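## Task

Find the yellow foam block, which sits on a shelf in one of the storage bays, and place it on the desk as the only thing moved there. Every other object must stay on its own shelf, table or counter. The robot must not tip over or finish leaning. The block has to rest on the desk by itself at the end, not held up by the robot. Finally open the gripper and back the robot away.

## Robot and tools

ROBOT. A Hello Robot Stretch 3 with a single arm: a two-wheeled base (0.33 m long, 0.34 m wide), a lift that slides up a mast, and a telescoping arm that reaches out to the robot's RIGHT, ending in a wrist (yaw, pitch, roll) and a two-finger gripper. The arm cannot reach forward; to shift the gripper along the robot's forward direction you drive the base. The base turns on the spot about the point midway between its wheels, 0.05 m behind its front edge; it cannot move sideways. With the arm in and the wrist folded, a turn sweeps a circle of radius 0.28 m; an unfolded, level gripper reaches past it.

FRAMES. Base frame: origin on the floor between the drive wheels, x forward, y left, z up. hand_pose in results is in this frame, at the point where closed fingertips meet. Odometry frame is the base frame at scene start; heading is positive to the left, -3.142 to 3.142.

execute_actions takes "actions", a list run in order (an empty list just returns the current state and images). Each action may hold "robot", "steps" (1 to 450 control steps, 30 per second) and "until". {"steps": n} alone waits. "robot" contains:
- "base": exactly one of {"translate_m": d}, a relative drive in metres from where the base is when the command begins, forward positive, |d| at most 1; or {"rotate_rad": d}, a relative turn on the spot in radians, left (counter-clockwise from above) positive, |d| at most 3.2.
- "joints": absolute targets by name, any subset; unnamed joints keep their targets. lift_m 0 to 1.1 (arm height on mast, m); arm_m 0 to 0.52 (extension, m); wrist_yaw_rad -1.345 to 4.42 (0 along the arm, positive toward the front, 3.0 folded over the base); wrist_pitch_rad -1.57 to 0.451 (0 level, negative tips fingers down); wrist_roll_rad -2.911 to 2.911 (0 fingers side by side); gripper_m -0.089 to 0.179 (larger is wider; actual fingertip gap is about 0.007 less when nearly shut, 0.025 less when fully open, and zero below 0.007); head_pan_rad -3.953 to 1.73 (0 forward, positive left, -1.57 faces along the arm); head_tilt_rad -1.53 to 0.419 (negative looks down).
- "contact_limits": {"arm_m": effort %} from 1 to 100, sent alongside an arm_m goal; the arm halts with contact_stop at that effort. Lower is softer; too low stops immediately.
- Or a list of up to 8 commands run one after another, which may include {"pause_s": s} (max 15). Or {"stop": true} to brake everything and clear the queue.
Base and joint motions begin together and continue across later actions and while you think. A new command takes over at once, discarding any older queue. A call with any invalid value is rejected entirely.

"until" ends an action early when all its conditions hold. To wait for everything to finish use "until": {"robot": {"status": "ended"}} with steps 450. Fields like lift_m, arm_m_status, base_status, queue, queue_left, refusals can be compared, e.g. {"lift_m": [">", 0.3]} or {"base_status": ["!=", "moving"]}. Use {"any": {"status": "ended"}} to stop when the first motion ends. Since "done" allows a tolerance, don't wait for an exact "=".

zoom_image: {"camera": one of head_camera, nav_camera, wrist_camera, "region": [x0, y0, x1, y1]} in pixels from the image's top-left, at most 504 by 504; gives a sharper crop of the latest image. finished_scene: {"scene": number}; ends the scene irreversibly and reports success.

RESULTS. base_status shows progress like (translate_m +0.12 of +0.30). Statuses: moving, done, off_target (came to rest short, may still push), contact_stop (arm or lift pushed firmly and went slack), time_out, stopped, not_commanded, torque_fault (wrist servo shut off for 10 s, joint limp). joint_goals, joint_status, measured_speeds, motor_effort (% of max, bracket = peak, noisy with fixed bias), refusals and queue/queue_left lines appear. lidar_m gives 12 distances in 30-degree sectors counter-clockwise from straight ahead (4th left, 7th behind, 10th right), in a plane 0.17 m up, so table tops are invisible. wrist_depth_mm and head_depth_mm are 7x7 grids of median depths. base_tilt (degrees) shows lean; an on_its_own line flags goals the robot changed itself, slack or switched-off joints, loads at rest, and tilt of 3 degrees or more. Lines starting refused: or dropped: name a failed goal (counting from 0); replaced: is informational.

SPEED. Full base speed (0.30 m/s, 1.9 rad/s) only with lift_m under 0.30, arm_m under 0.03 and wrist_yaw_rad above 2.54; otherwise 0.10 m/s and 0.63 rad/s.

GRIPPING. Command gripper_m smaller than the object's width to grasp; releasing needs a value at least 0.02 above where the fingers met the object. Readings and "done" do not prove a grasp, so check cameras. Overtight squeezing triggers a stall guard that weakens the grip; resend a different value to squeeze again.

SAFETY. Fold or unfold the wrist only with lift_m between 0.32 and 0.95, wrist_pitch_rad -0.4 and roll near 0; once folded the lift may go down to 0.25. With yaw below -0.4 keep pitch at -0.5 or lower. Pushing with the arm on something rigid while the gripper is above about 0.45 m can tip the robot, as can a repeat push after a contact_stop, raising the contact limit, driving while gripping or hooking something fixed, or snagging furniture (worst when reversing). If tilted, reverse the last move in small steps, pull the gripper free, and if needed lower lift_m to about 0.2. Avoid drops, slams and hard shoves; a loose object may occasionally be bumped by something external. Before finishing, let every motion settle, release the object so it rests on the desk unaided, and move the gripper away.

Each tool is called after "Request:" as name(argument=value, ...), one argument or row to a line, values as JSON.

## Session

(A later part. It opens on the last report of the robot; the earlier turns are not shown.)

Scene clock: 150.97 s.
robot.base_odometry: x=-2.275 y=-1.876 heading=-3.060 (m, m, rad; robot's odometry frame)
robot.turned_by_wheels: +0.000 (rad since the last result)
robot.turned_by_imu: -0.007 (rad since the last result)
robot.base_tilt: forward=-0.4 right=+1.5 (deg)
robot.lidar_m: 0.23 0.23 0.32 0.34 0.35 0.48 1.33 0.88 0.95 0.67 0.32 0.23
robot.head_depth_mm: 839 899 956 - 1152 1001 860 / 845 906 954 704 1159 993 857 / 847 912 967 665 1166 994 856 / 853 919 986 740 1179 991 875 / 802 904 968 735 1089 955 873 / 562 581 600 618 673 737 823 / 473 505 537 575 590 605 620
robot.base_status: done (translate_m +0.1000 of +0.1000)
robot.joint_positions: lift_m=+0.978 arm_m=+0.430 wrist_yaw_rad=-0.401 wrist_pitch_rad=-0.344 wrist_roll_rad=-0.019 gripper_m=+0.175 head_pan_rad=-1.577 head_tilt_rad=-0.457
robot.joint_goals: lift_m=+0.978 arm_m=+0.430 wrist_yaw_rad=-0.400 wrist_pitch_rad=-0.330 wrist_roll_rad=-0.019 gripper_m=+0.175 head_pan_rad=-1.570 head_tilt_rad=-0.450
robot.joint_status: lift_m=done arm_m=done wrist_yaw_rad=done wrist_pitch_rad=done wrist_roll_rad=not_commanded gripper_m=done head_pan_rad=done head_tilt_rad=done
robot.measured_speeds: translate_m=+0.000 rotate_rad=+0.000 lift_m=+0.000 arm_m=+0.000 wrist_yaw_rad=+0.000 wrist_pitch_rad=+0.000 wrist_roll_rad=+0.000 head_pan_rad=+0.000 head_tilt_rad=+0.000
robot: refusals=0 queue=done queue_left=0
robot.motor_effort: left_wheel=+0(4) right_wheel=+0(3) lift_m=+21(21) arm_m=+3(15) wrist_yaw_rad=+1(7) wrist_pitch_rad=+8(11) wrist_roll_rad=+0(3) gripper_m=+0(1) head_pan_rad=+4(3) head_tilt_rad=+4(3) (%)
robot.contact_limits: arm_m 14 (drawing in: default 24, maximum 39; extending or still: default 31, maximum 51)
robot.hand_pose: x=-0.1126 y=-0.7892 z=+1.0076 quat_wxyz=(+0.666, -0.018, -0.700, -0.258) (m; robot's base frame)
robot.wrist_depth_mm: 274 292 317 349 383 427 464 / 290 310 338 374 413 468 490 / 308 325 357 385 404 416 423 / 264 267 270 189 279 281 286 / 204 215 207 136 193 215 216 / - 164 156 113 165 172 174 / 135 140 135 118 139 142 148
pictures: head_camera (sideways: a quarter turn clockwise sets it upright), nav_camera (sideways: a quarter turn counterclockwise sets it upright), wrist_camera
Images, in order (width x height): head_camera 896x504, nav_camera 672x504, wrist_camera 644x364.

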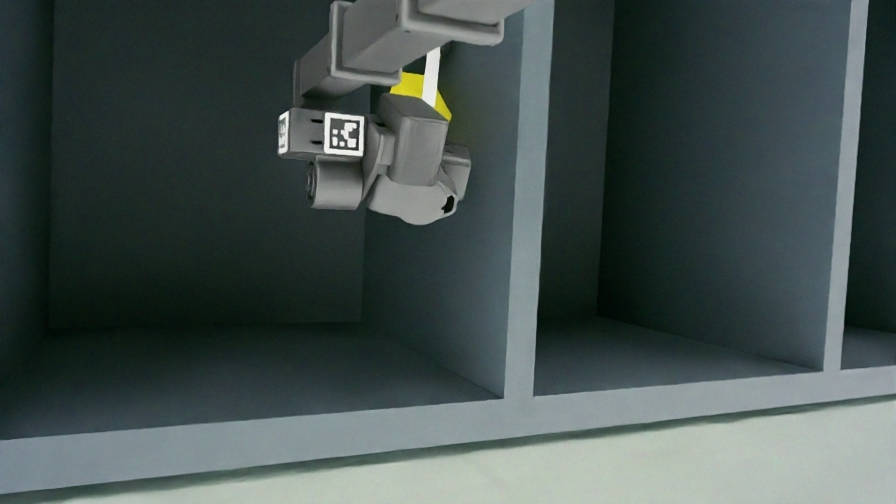

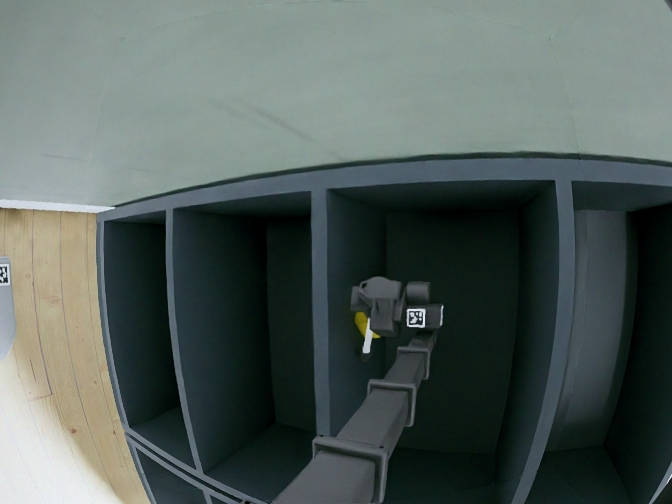

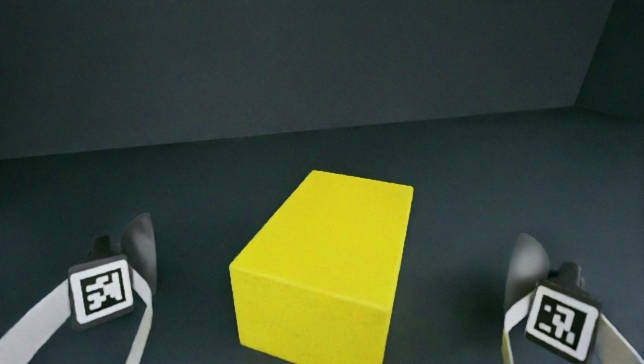

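Request:
execute_actions(
  actions=[
    {"robot":[{"joints":{"wrist_pitch_rad":-0.39}},{"joints":{"gripper_m":0.02}},{"joints":{"lift_m":1.005}}],"steps":450,"until":{"robot":{"status":"ended"}}},
  ],
)

Scene clock: 160.13 s.
robot.base_odometry: x=-2.275 y=-1.876 heading=-3.060 (m, m, rad; robot's odometry frame)
robot.turned_by_wheels: +0.000 (rad since the last result)
robot.turned_by_imu: -0.001 (rad since the last result)
robot.base_tilt: forward=-0.4 right=+1.5 (deg)
robot.lidar_m: 0.22 0.23 0.32 0.34 0.35 0.48 1.33 0.88 0.95 0.68 0.32 0.23
robot.head_depth_mm: 842 898 - 711 1153 1000 859 / 843 903 - 707 1158 993 851 / 847 914 - 684 1170 992 853 / 853 918 984 741 1181 989 874 / 801 902 968 737 1089 954 871 / 560 580 601 621 674 739 824 / 472 504 537 574 590 604 619
robot.base_status: done (translate_m +0.1000 of +0.1000)
robot.joint_positions: lift_m=+1.005 arm_m=+0.430 wrist_yaw_rad=-0.398 wrist_pitch_rad=-0.405 wrist_roll_rad=-0.016 gripper_m=+0.024 head_pan_rad=-1.577 head_tilt_rad=-0.457
robot.joint_goals: lift_m=+1.005 arm_m=+0.430 wrist_yaw_rad=-0.400 wrist_pitch_rad=-0.390 wrist_roll_rad=-0.016 gripper_m=+0.023 head_pan_rad=-1.570 head_tilt_rad=-0.450
robot.joint_status: lift_m=done arm_m=done wrist_yaw_rad=done wrist_pitch_rad=done wrist_roll_rad=not_commanded gripper_m=done head_pan_rad=done head_tilt_rad=done
robot.measured_speeds: translate_m=+0.000 rotate_rad=+0.000 lift_m=+0.000 arm_m=+0.000 wrist_yaw_rad=+0.000 wrist_pitch_rad=+0.000 wrist_roll_rad=+0.000 head_pan_rad=+0.000 head_tilt_rad=+0.000
robot: refusals=0 queue=done queue_left=0
robot.motor_effort: left_wheel=+1(1) right_wheel=-3(3) lift_m=+21(23) arm_m=+2(3) wrist_yaw_rad=-1(3) wrist_pitch_rad=+9(25) wrist_roll_rad=-1(1) gripper_m=-21(95) head_pan_rad=+3(4) head_tilt_rad=+4(4) (%)
robot.contact_limits: arm_m 14 (drawing in: default 24, maximum 39; extending or still: default 31, maximum 51)
robot.hand_pose: x=-0.1091 y=-0.7830 z=+1.0204 quat_wxyz=(+0.657, +0.005, -0.701, -0.277) (m; robot's base frame)
robot.wrist_depth_mm: 275 292 319 348 384 425 472 / 292 313 341 375 418 476 496 / 313 334 357 389 394 398 407 / 278 279 283 256 287 289 292 / 221 222 233 137 152 228 229 / 182 183 120 115 112 187 188 / 155 156 153 122 150 159 160
pictures: head_camera (sideways: a quarter turn clockwise sets it upright), nav_camera (sideways: a quarter turn counterclockwise sets it upright), wrist_camera
Images, in order (width x height): head_camera 896x504, nav_camera 672x504, wrist_camera 644x364.

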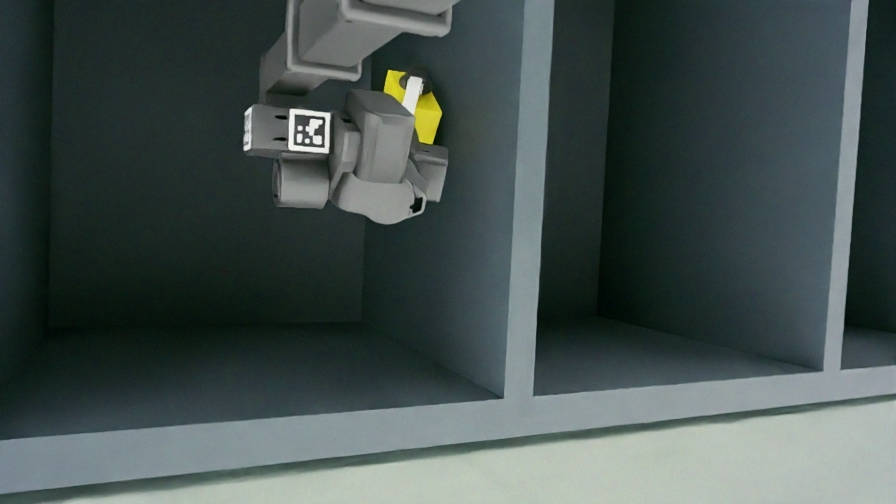

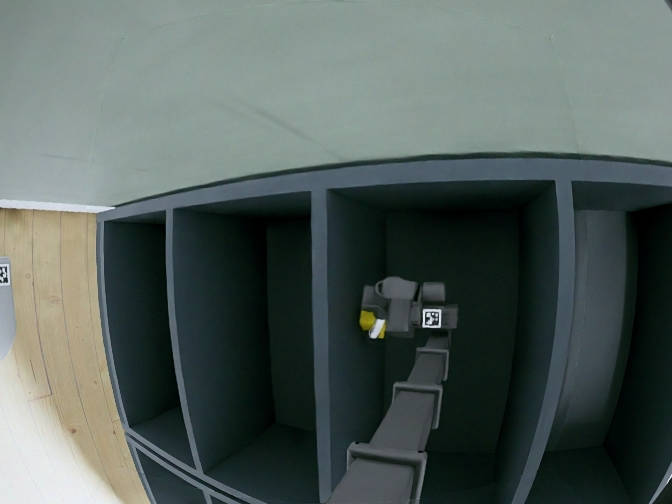

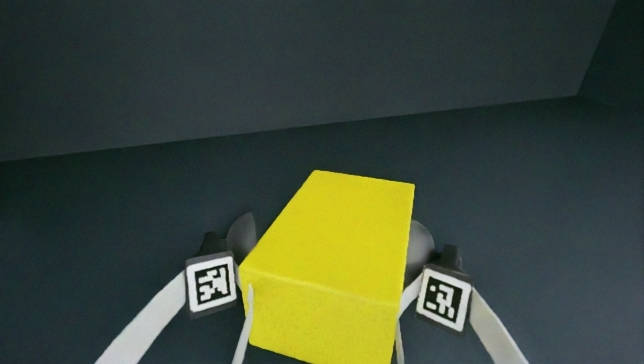

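Request:
execute_actions(
  actions=[
    {"robot":[{"joints":{"arm_m":0.0}},{"base":{"translate_m":-0.2},"joints":{"lift_m":0.85}},{"joints":{"wrist_yaw_rad":2.6,"lift_m":0.5}},{"joints":{"lift_m":0.28}}],"steps":450,"until":{"robot":{"status":"ended"}}},
    {"robot":[{"base":{"translate_m":-1.0}},{"base":{"translate_m":-1.0}},{"base":{"rotate_rad":-1.57},"joints":{"head_pan_rad":-2.2,"head_tilt_rad":-0.7}}],"steps":450,"until":{"robot":{"status":"ended"}}},
  ],
)

Scene clock: 196.23 s.
robot.base_odometry: x=-0.082 y=-1.697 heading=+1.653 (m, m, rad; robot's odometry frame)
robot.turned_by_wheels: -1.570 (rad since the last result)
robot.turned_by_imu: -1.575 (rad since the last result)
robot.base_tilt: forward=-0.4 right=+1.4 (deg)
robot.lidar_m: 2.03 0.80 1.49 1.25 0.69 0.79 1.87 1.31 1.10 1.36 1.41 1.92
robot.head_depth_mm: 1567 1102 1445 2084 1668 1401 1194 / 1498 1100 1481 1942 1668 1398 1188 / 1400 1097 1210 1942 1621 1391 1191 / 1330 1177 1652 1877 1627 1387 1190 / 1258 1350 1577 1801 1668 1389 1191 / 1190 1322 1475 1670 1653 1387 1185 / 1133 1252 1388 1554 1668 1388 1189
robot.base_status: done (rotate_rad -1.5699 of -1.5700)
robot.joint_positions: lift_m=+0.280 arm_m=+0.003 wrist_yaw_rad=+2.599 wrist_pitch_rad=-0.407 wrist_roll_rad=-0.016 gripper_m=+0.030 head_pan_rad=-2.193 head_tilt_rad=-0.692
robot.joint_goals: lift_m=+0.280 arm_m=+0.000 wrist_yaw_rad=+2.600 wrist_pitch_rad=-0.390 wrist_roll_rad=-0.016 gripper_m=+0.029 head_pan_rad=-2.200 head_tilt_rad=-0.700
robot.joint_status: lift_m=done arm_m=done wrist_yaw_rad=done wrist_pitch_rad=done wrist_roll_rad=not_commanded gripper_m=done head_pan_rad=done head_tilt_rad=done
robot.measured_speeds: translate_m=+0.000 rotate_rad=+0.000 lift_m=+0.000 arm_m=+0.000 wrist_yaw_rad=+0.000 wrist_pitch_rad=+0.000 wrist_roll_rad=+0.000 head_pan_rad=+0.000 head_tilt_rad=+0.000
robot: refusals=0 queue=done queue_left=0
robot.on_its_own: gripper_m is held at +0.029, not at your +0.020, by its stall guard, which is not easing now
robot.motor_effort: left_wheel=+1(10) right_wheel=-3(8) lift_m=+16(20) arm_m=-4(4) wrist_yaw_rad=+1(2) wrist_pitch_rad=+10(10) wrist_roll_rad=-1(1) gripper_m=-19(21) head_pan_rad=-3(41) head_tilt_rad=-3(21) (%)
robot.hand_pose: x=+0.0954 y=+0.0453 z=+0.2952 quat_wxyz=(+0.324, +0.700, -0.045, +0.635) (m; robot's base frame)
robot.wrist_depth_mm: - - - - 743 808 - / - - - - 791 901 - / - - - - 878 - - / 773 775 780 719 784 787 804 / 619 618 651 137 152 629 630 / 516 511 120 116 112 521 519 / - 447 414 122 417 441 442
pictures: head_camera (sideways: a quarter turn clockwise sets it upright), nav_camera (sideways: a quarter turn counterclockwise sets it upright), wrist_camera
Images, in order (width x height): head_camera 896x504, nav_camera 672x504, wrist_camera 644x364.

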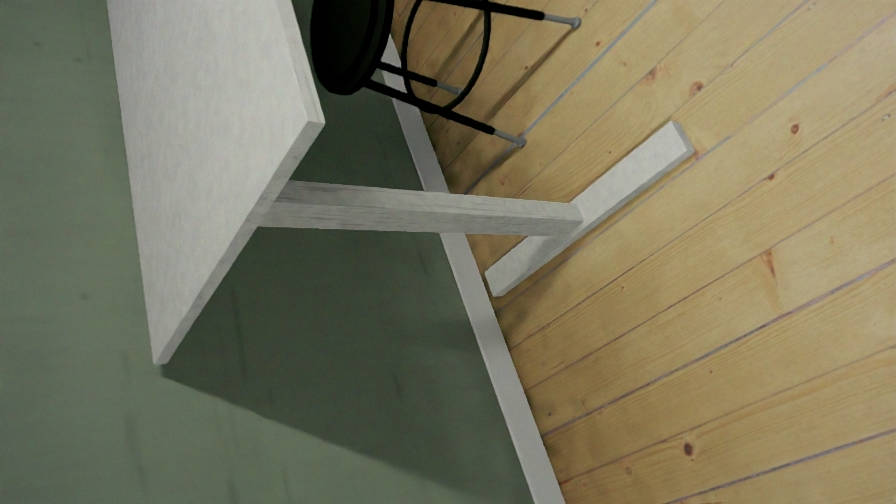

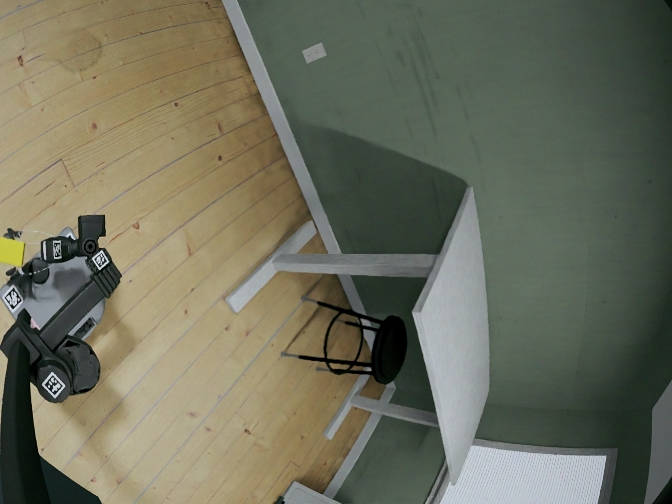

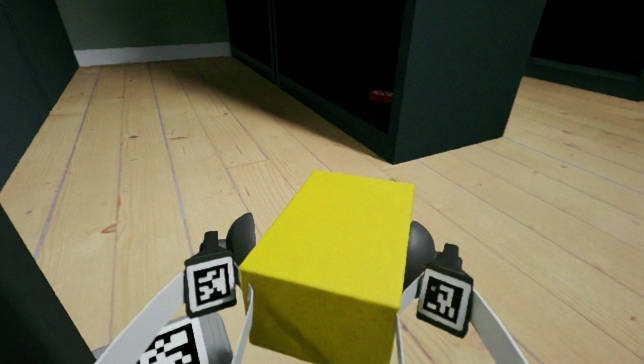

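Request:
execute_actions(
  actions=[
    {"robot":[{"base":{"translate_m":-1.0},"joints":{"head_pan_rad":-1.57,"head_tilt_rad":-0.5}},{"joints":{"lift_m":0.9}},{"joints":{"wrist_yaw_rad":0}},{"joints":{"lift_m":1.0}}],"steps":450,"until":{"robot":{"status":"ended"}}},
    {"robot":{"joints":{"arm_m":0.45},"contact_limits":{"arm_m":14}},"steps":450,"until":{"robot":{"status":"ended"}}},
  ],
)

Scene clock: 222.03 s.
robot.base_odometry: x=+0.000 y=-2.693 heading=+1.653 (m, m, rad; robot's odometry frame)
robot.turned_by_wheels: +0.000 (rad since the last result)
robot.turned_by_imu: -0.003 (rad since the last result)
robot.base_tilt: forward=-0.4 right=+1.5 (deg)
robot.lidar_m: 2.04 0.79 0.60 1.46 1.89 0.92 0.88 1.24 0.90 0.70 0.94 1.94
robot.head_depth_mm: 1092 1179 - 762 626 1032 1292 / 1090 1171 1000 758 1041 1004 1289 / 1106 1188 - 753 1039 1471 1290 / 1111 1212 1198 750 1616 1592 1317 / 1123 1218 1183 746 1650 1587 1309 / 1126 1221 1170 743 1117 1292 1275 / 1136 1242 1302 741 1679 1594 1299
robot.base_status: done (translate_m -1.0000 of -1.0000)
robot.joint_positions: lift_m=+1.000 arm_m=+0.450 wrist_yaw_rad=+0.001 wrist_pitch_rad=-0.407 wrist_roll_rad=-0.016 gripper_m=+0.030 head_pan_rad=-1.577 head_tilt_rad=-0.507
robot.joint_goals: lift_m=+1.000 arm_m=+0.450 wrist_yaw_rad=+0.000 wrist_pitch_rad=-0.390 wrist_roll_rad=-0.016 gripper_m=+0.029 head_pan_rad=-1.570 head_tilt_rad=-0.500
robot.joint_status: lift_m=done arm_m=done wrist_yaw_rad=done wrist_pitch_rad=done wrist_roll_rad=not_commanded gripper_m=done head_pan_rad=done head_tilt_rad=done
robot.measured_speeds: translate_m=+0.000 rotate_rad=+0.000 lift_m=+0.000 arm_m=+0.000 wrist_yaw_rad=+0.000 wrist_pitch_rad=+0.000 wrist_roll_rad=+0.000 head_pan_rad=+0.000 head_tilt_rad=+0.000
robot: refusals=0 queue=done queue_left=0
robot.on_its_own: gripper_m is held at +0.029, not at your +0.020, by its stall guard, which is not easing now
robot.motor_effort: left_wheel=+2(5) right_wheel=-3(10) lift_m=+21(21) arm_m=+3(4) wrist_yaw_rad=-1(1) wrist_pitch_rad=+11(11) wrist_roll_rad=-1(1) gripper_m=-19(19) head_pan_rad=+4(42) head_tilt_rad=+4(18) (%)
robot.contact_limits: arm_m 14 (drawing in: default 24, maximum 39; extending or still: default 31, maximum 51)
robot.hand_pose: x=-0.0213 y=-0.8203 z=+1.0149 quat_wxyz=(+0.698, +0.145, -0.686, -0.142) (m; robot's base frame)
robot.wrist_depth_mm: 596 586 580 566 559 543 537 / 646 627 614 616 602 588 581 / 463 470 476 478 482 488 497 / 343 344 346 316 351 357 361 / 272 274 286 137 152 282 282 / 225 227 120 115 112 232 232 / 192 194 188 122 185 197 197
pictures: head_camera (sideways: a quarter turn clockwise sets it upright), nav_camera (sideways: a quarter turn counterclockwise sets it upright), wrist_camera
Images, in order (width x height): head_camera 896x504, nav_camera 672x504, wrist_camera 644x364.

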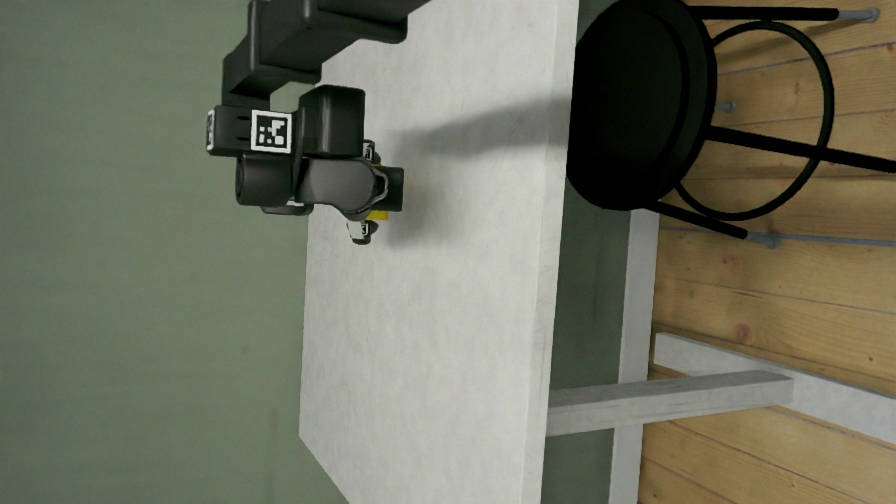

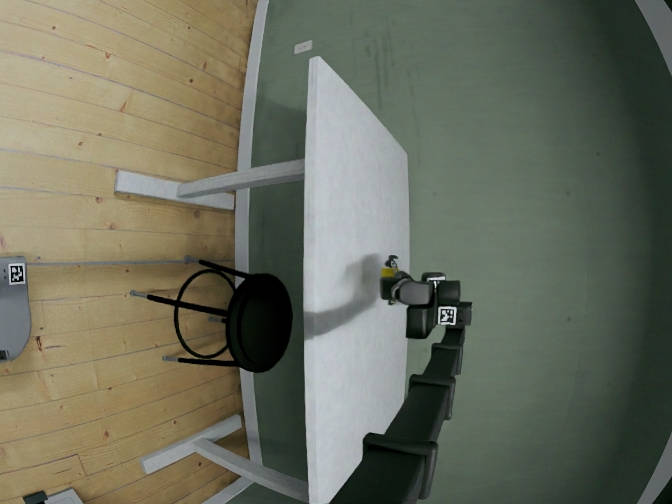

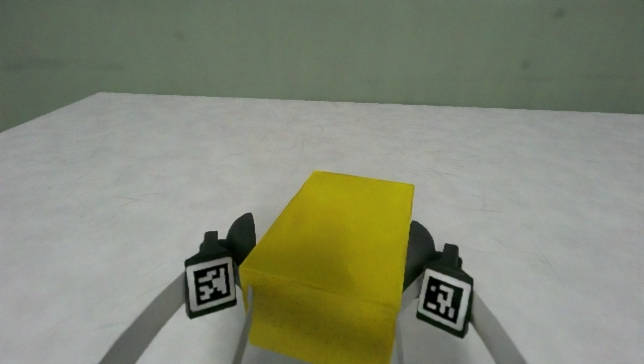

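Request:
execute_actions(
  actions=[
    {"robot":{"joints":{"lift_m":0.945}},"steps":450,"until":{"robot":{"status":"ended"}}},
  ],
)

Scene clock: 229.80 s.
robot.base_odometry: x=+0.000 y=-2.693 heading=+1.653 (m, m, rad; robot's odometry frame)
robot.turned_by_wheels: +0.000 (rad since the last result)
robot.turned_by_imu: -0.001 (rad since the last result)
robot.base_tilt: forward=-0.5 right=+1.4 (deg)
robot.lidar_m: 2.04 0.79 0.60 1.46 1.89 0.92 0.88 1.24 0.90 0.70 0.94 1.93
robot.head_depth_mm: 1089 1182 1242 - 1047 1042 1285 / 1101 1197 1249 721 1042 1007 1288 / 1102 1204 1269 684 1044 1472 1285 / 1112 1215 1204 750 1630 1594 1316 / 1125 1223 1186 749 1647 1587 1307 / 1137 1236 1183 747 1118 1294 1281 / 1142 1242 1310 741 1686 1584 1307
robot.base_status: done (translate_m -1.0000 of -1.0000)
robot.joint_positions: lift_m=+0.945 arm_m=+0.450 wrist_yaw_rad=+0.001 wrist_pitch_rad=-0.384 wrist_roll_rad=-0.016 gripper_m=+0.030 head_pan_rad=-1.577 head_tilt_rad=-0.507
robot.joint_goals: lift_m=+0.945 arm_m=+0.450 wrist_yaw_rad=+0.000 wrist_pitch_rad=-0.390 wrist_roll_rad=-0.016 gripper_m=+0.029 head_pan_rad=-1.570 head_tilt_rad=-0.500
robot.joint_status: lift_m=done arm_m=done wrist_yaw_rad=done wrist_pitch_rad=done wrist_roll_rad=not_commanded gripper_m=done head_pan_rad=done head_tilt_rad=done
robot.measured_speeds: translate_m=+0.000 rotate_rad=+0.000 lift_m=+0.000 arm_m=+0.000 wrist_yaw_rad=+0.000 wrist_pitch_rad=+0.000 wrist_roll_rad=+0.000 head_pan_rad=+0.000 head_tilt_rad=+0.000
robot: refusals=0 queue=done queue_left=0
robot.on_its_own: gripper_m is held at +0.029, not at your +0.020, by its stall guard, which is not easing now
robot.motor_effort: left_wheel=+2(1) right_wheel=-3(2) lift_m=+12(21) arm_m=+3(3) wrist_yaw_rad=-1(0) wrist_pitch_rad=-3(10) wrist_roll_rad=-1(1) gripper_m=-20(20) head_pan_rad=+4(3) head_tilt_rad=+3(4) (%)
robot.contact_limits: arm_m 14 (drawing in: default 24, maximum 39; extending or still: default 31, maximum 51)
robot.hand_pose: x=-0.0213 y=-0.8232 z=+0.9658 quat_wxyz=(+0.700, +0.137, -0.688, -0.134) (m; robot's base frame)
robot.wrist_depth_mm: 600 587 576 571 558 548 537 / 638 591 604 593 587 585 571 / 361 366 370 370 379 381 387 / 260 263 264 187 269 271 274 / 204 205 216 136 150 211 212 / 168 169 120 115 112 173 173 / 142 143 139 123 139 146 146
pictures: head_camera (sideways: a quarter turn clockwise sets it upright), nav_camera (sideways: a quarter turn counterclockwise sets it upright), wrist_camera
Images, in order (width x height): head_camera 896x504, nav_camera 672x504, wrist_camera 644x364.

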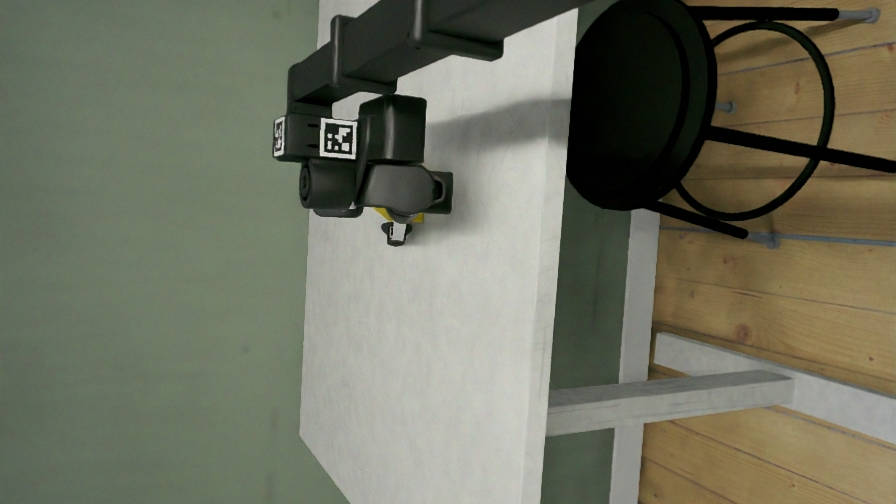

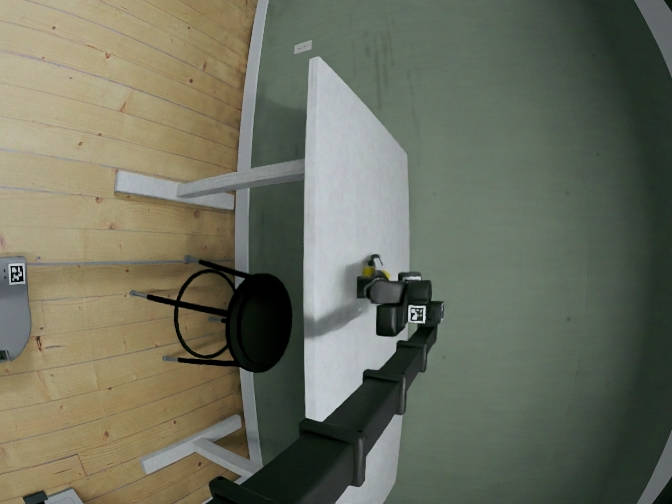

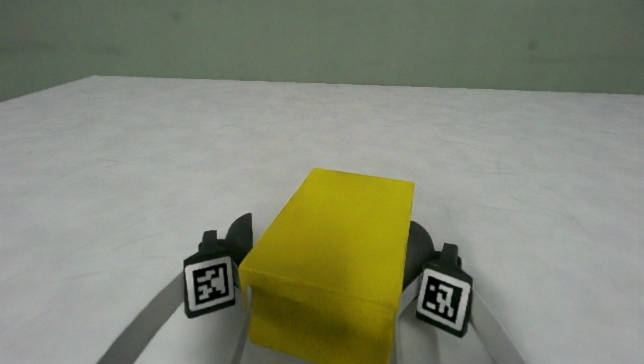

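Touching down.

Request:
execute_actions(
  actions=[
    {"robot":[{"joints":{"gripper_m":0.15,"lift_m":0.95}},{"joints":{"lift_m":0.99}},{"joints":{"arm_m":0.0}}],"steps":450,"until":{"robot":{"status":"ended"}}},
  ],
)

Scene clock: 243.27 s.
robot.base_odometry: x=+0.000 y=-2.693 heading=+1.653 (m, m, rad; robot's odometry frame)
robot.turned_by_wheels: +0.000 (rad since the last result)
robot.turned_by_imu: -0.001 (rad since the last result)
robot.base_tilt: forward=-0.4 right=+1.5 (deg)
robot.lidar_m: 2.05 0.79 0.60 1.46 1.89 0.92 0.88 1.24 0.90 0.69 0.94 1.94
robot.head_depth_mm: 1088 1181 1222 765 625 - - / 1098 1186 1215 758 624 - - / 1107 1202 1203 756 608 - - / 1116 1203 1199 753 1617 1655 1299 / 1122 1219 1189 749 1612 1539 1317 / 1129 1232 1177 744 1119 1294 1277 / 1144 1243 1309 739 1682 1577 1301
robot.base_status: done (translate_m -1.0000 of -1.0000)
robot.joint_positions: lift_m=+0.990 arm_m=+0.003 wrist_yaw_rad=+0.001 wrist_pitch_rad=-0.404 wrist_roll_rad=-0.016 gripper_m=+0.150 head_pan_rad=-1.577 head_tilt_rad=-0.507
robot.joint_goals: lift_m=+0.990 arm_m=+0.000 wrist_yaw_rad=+0.000 wrist_pitch_rad=-0.390 wrist_roll_rad=-0.016 gripper_m=+0.150 head_pan_rad=-1.570 head_tilt_rad=-0.500
robot.joint_status: lift_m=done arm_m=done wrist_yaw_rad=done wrist_pitch_rad=done wrist_roll_rad=not_commanded gripper_m=done head_pan_rad=done head_tilt_rad=done
robot.measured_speeds: translate_m=+0.000 rotate_rad=+0.000 lift_m=+0.000 arm_m=+0.000 wrist_yaw_rad=+0.000 wrist_pitch_rad=+0.000 wrist_roll_rad=+0.000 head_pan_rad=+0.000 head_tilt_rad=+0.000
robot: refusals=0 queue=done queue_left=0
robot.motor_effort: left_wheel=+1(2) right_wheel=-3(3) lift_m=+21(23) arm_m=-5(6) wrist_yaw_rad=+0(1) wrist_pitch_rad=+8(8) wrist_roll_rad=-1(1) gripper_m=+0(82) head_pan_rad=+3(3) head_tilt_rad=+4(3) (%)
robot.hand_pose: x=-0.0213 y=-0.3741 z=+1.0058 quat_wxyz=(+0.699, +0.143, -0.687, -0.141) (m; robot's base frame)
robot.wrist_depth_mm: - - - 940 958 921 909 / - 709 725 717 756 758 785 / 446 451 459 461 470 474 481 / 371 355 356 342 341 345 348 / - - - - 847 - - / - - - - 724 - - / - - - - - - 963
pictures: head_camera (sideways: a quarter turn clockwise sets it upright), nav_camera (sideways: a quarter turn counterclockwise sets it upright), wrist_camera
Images, in order (width x height): head_camera 896x504, nav_camera 672x504, wrist_camera 644x364.

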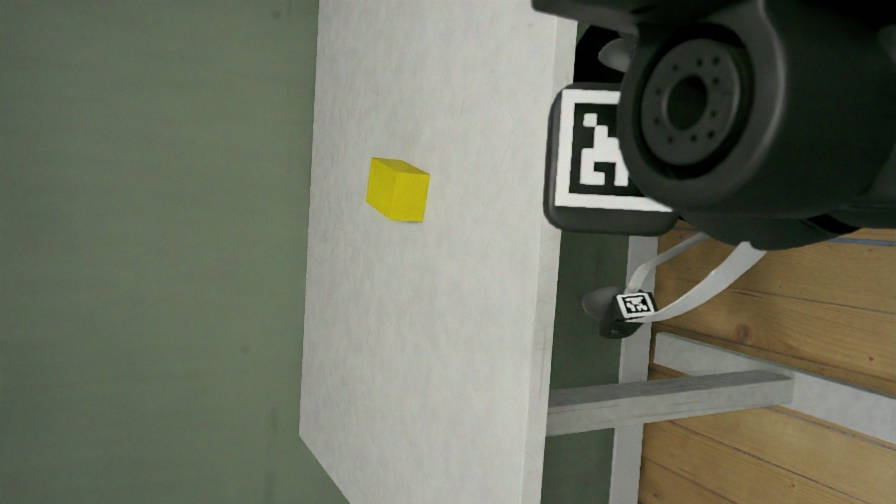

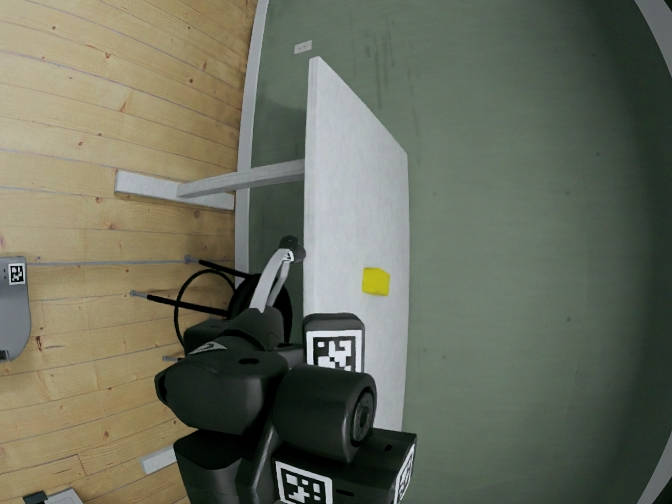

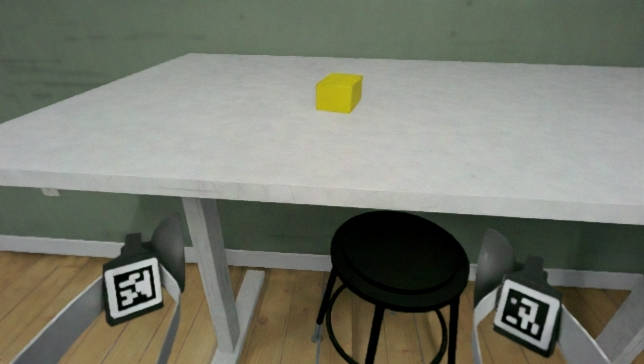

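Request:
finished_scene(
  scene=1,
)

The scene is finished: the task was done.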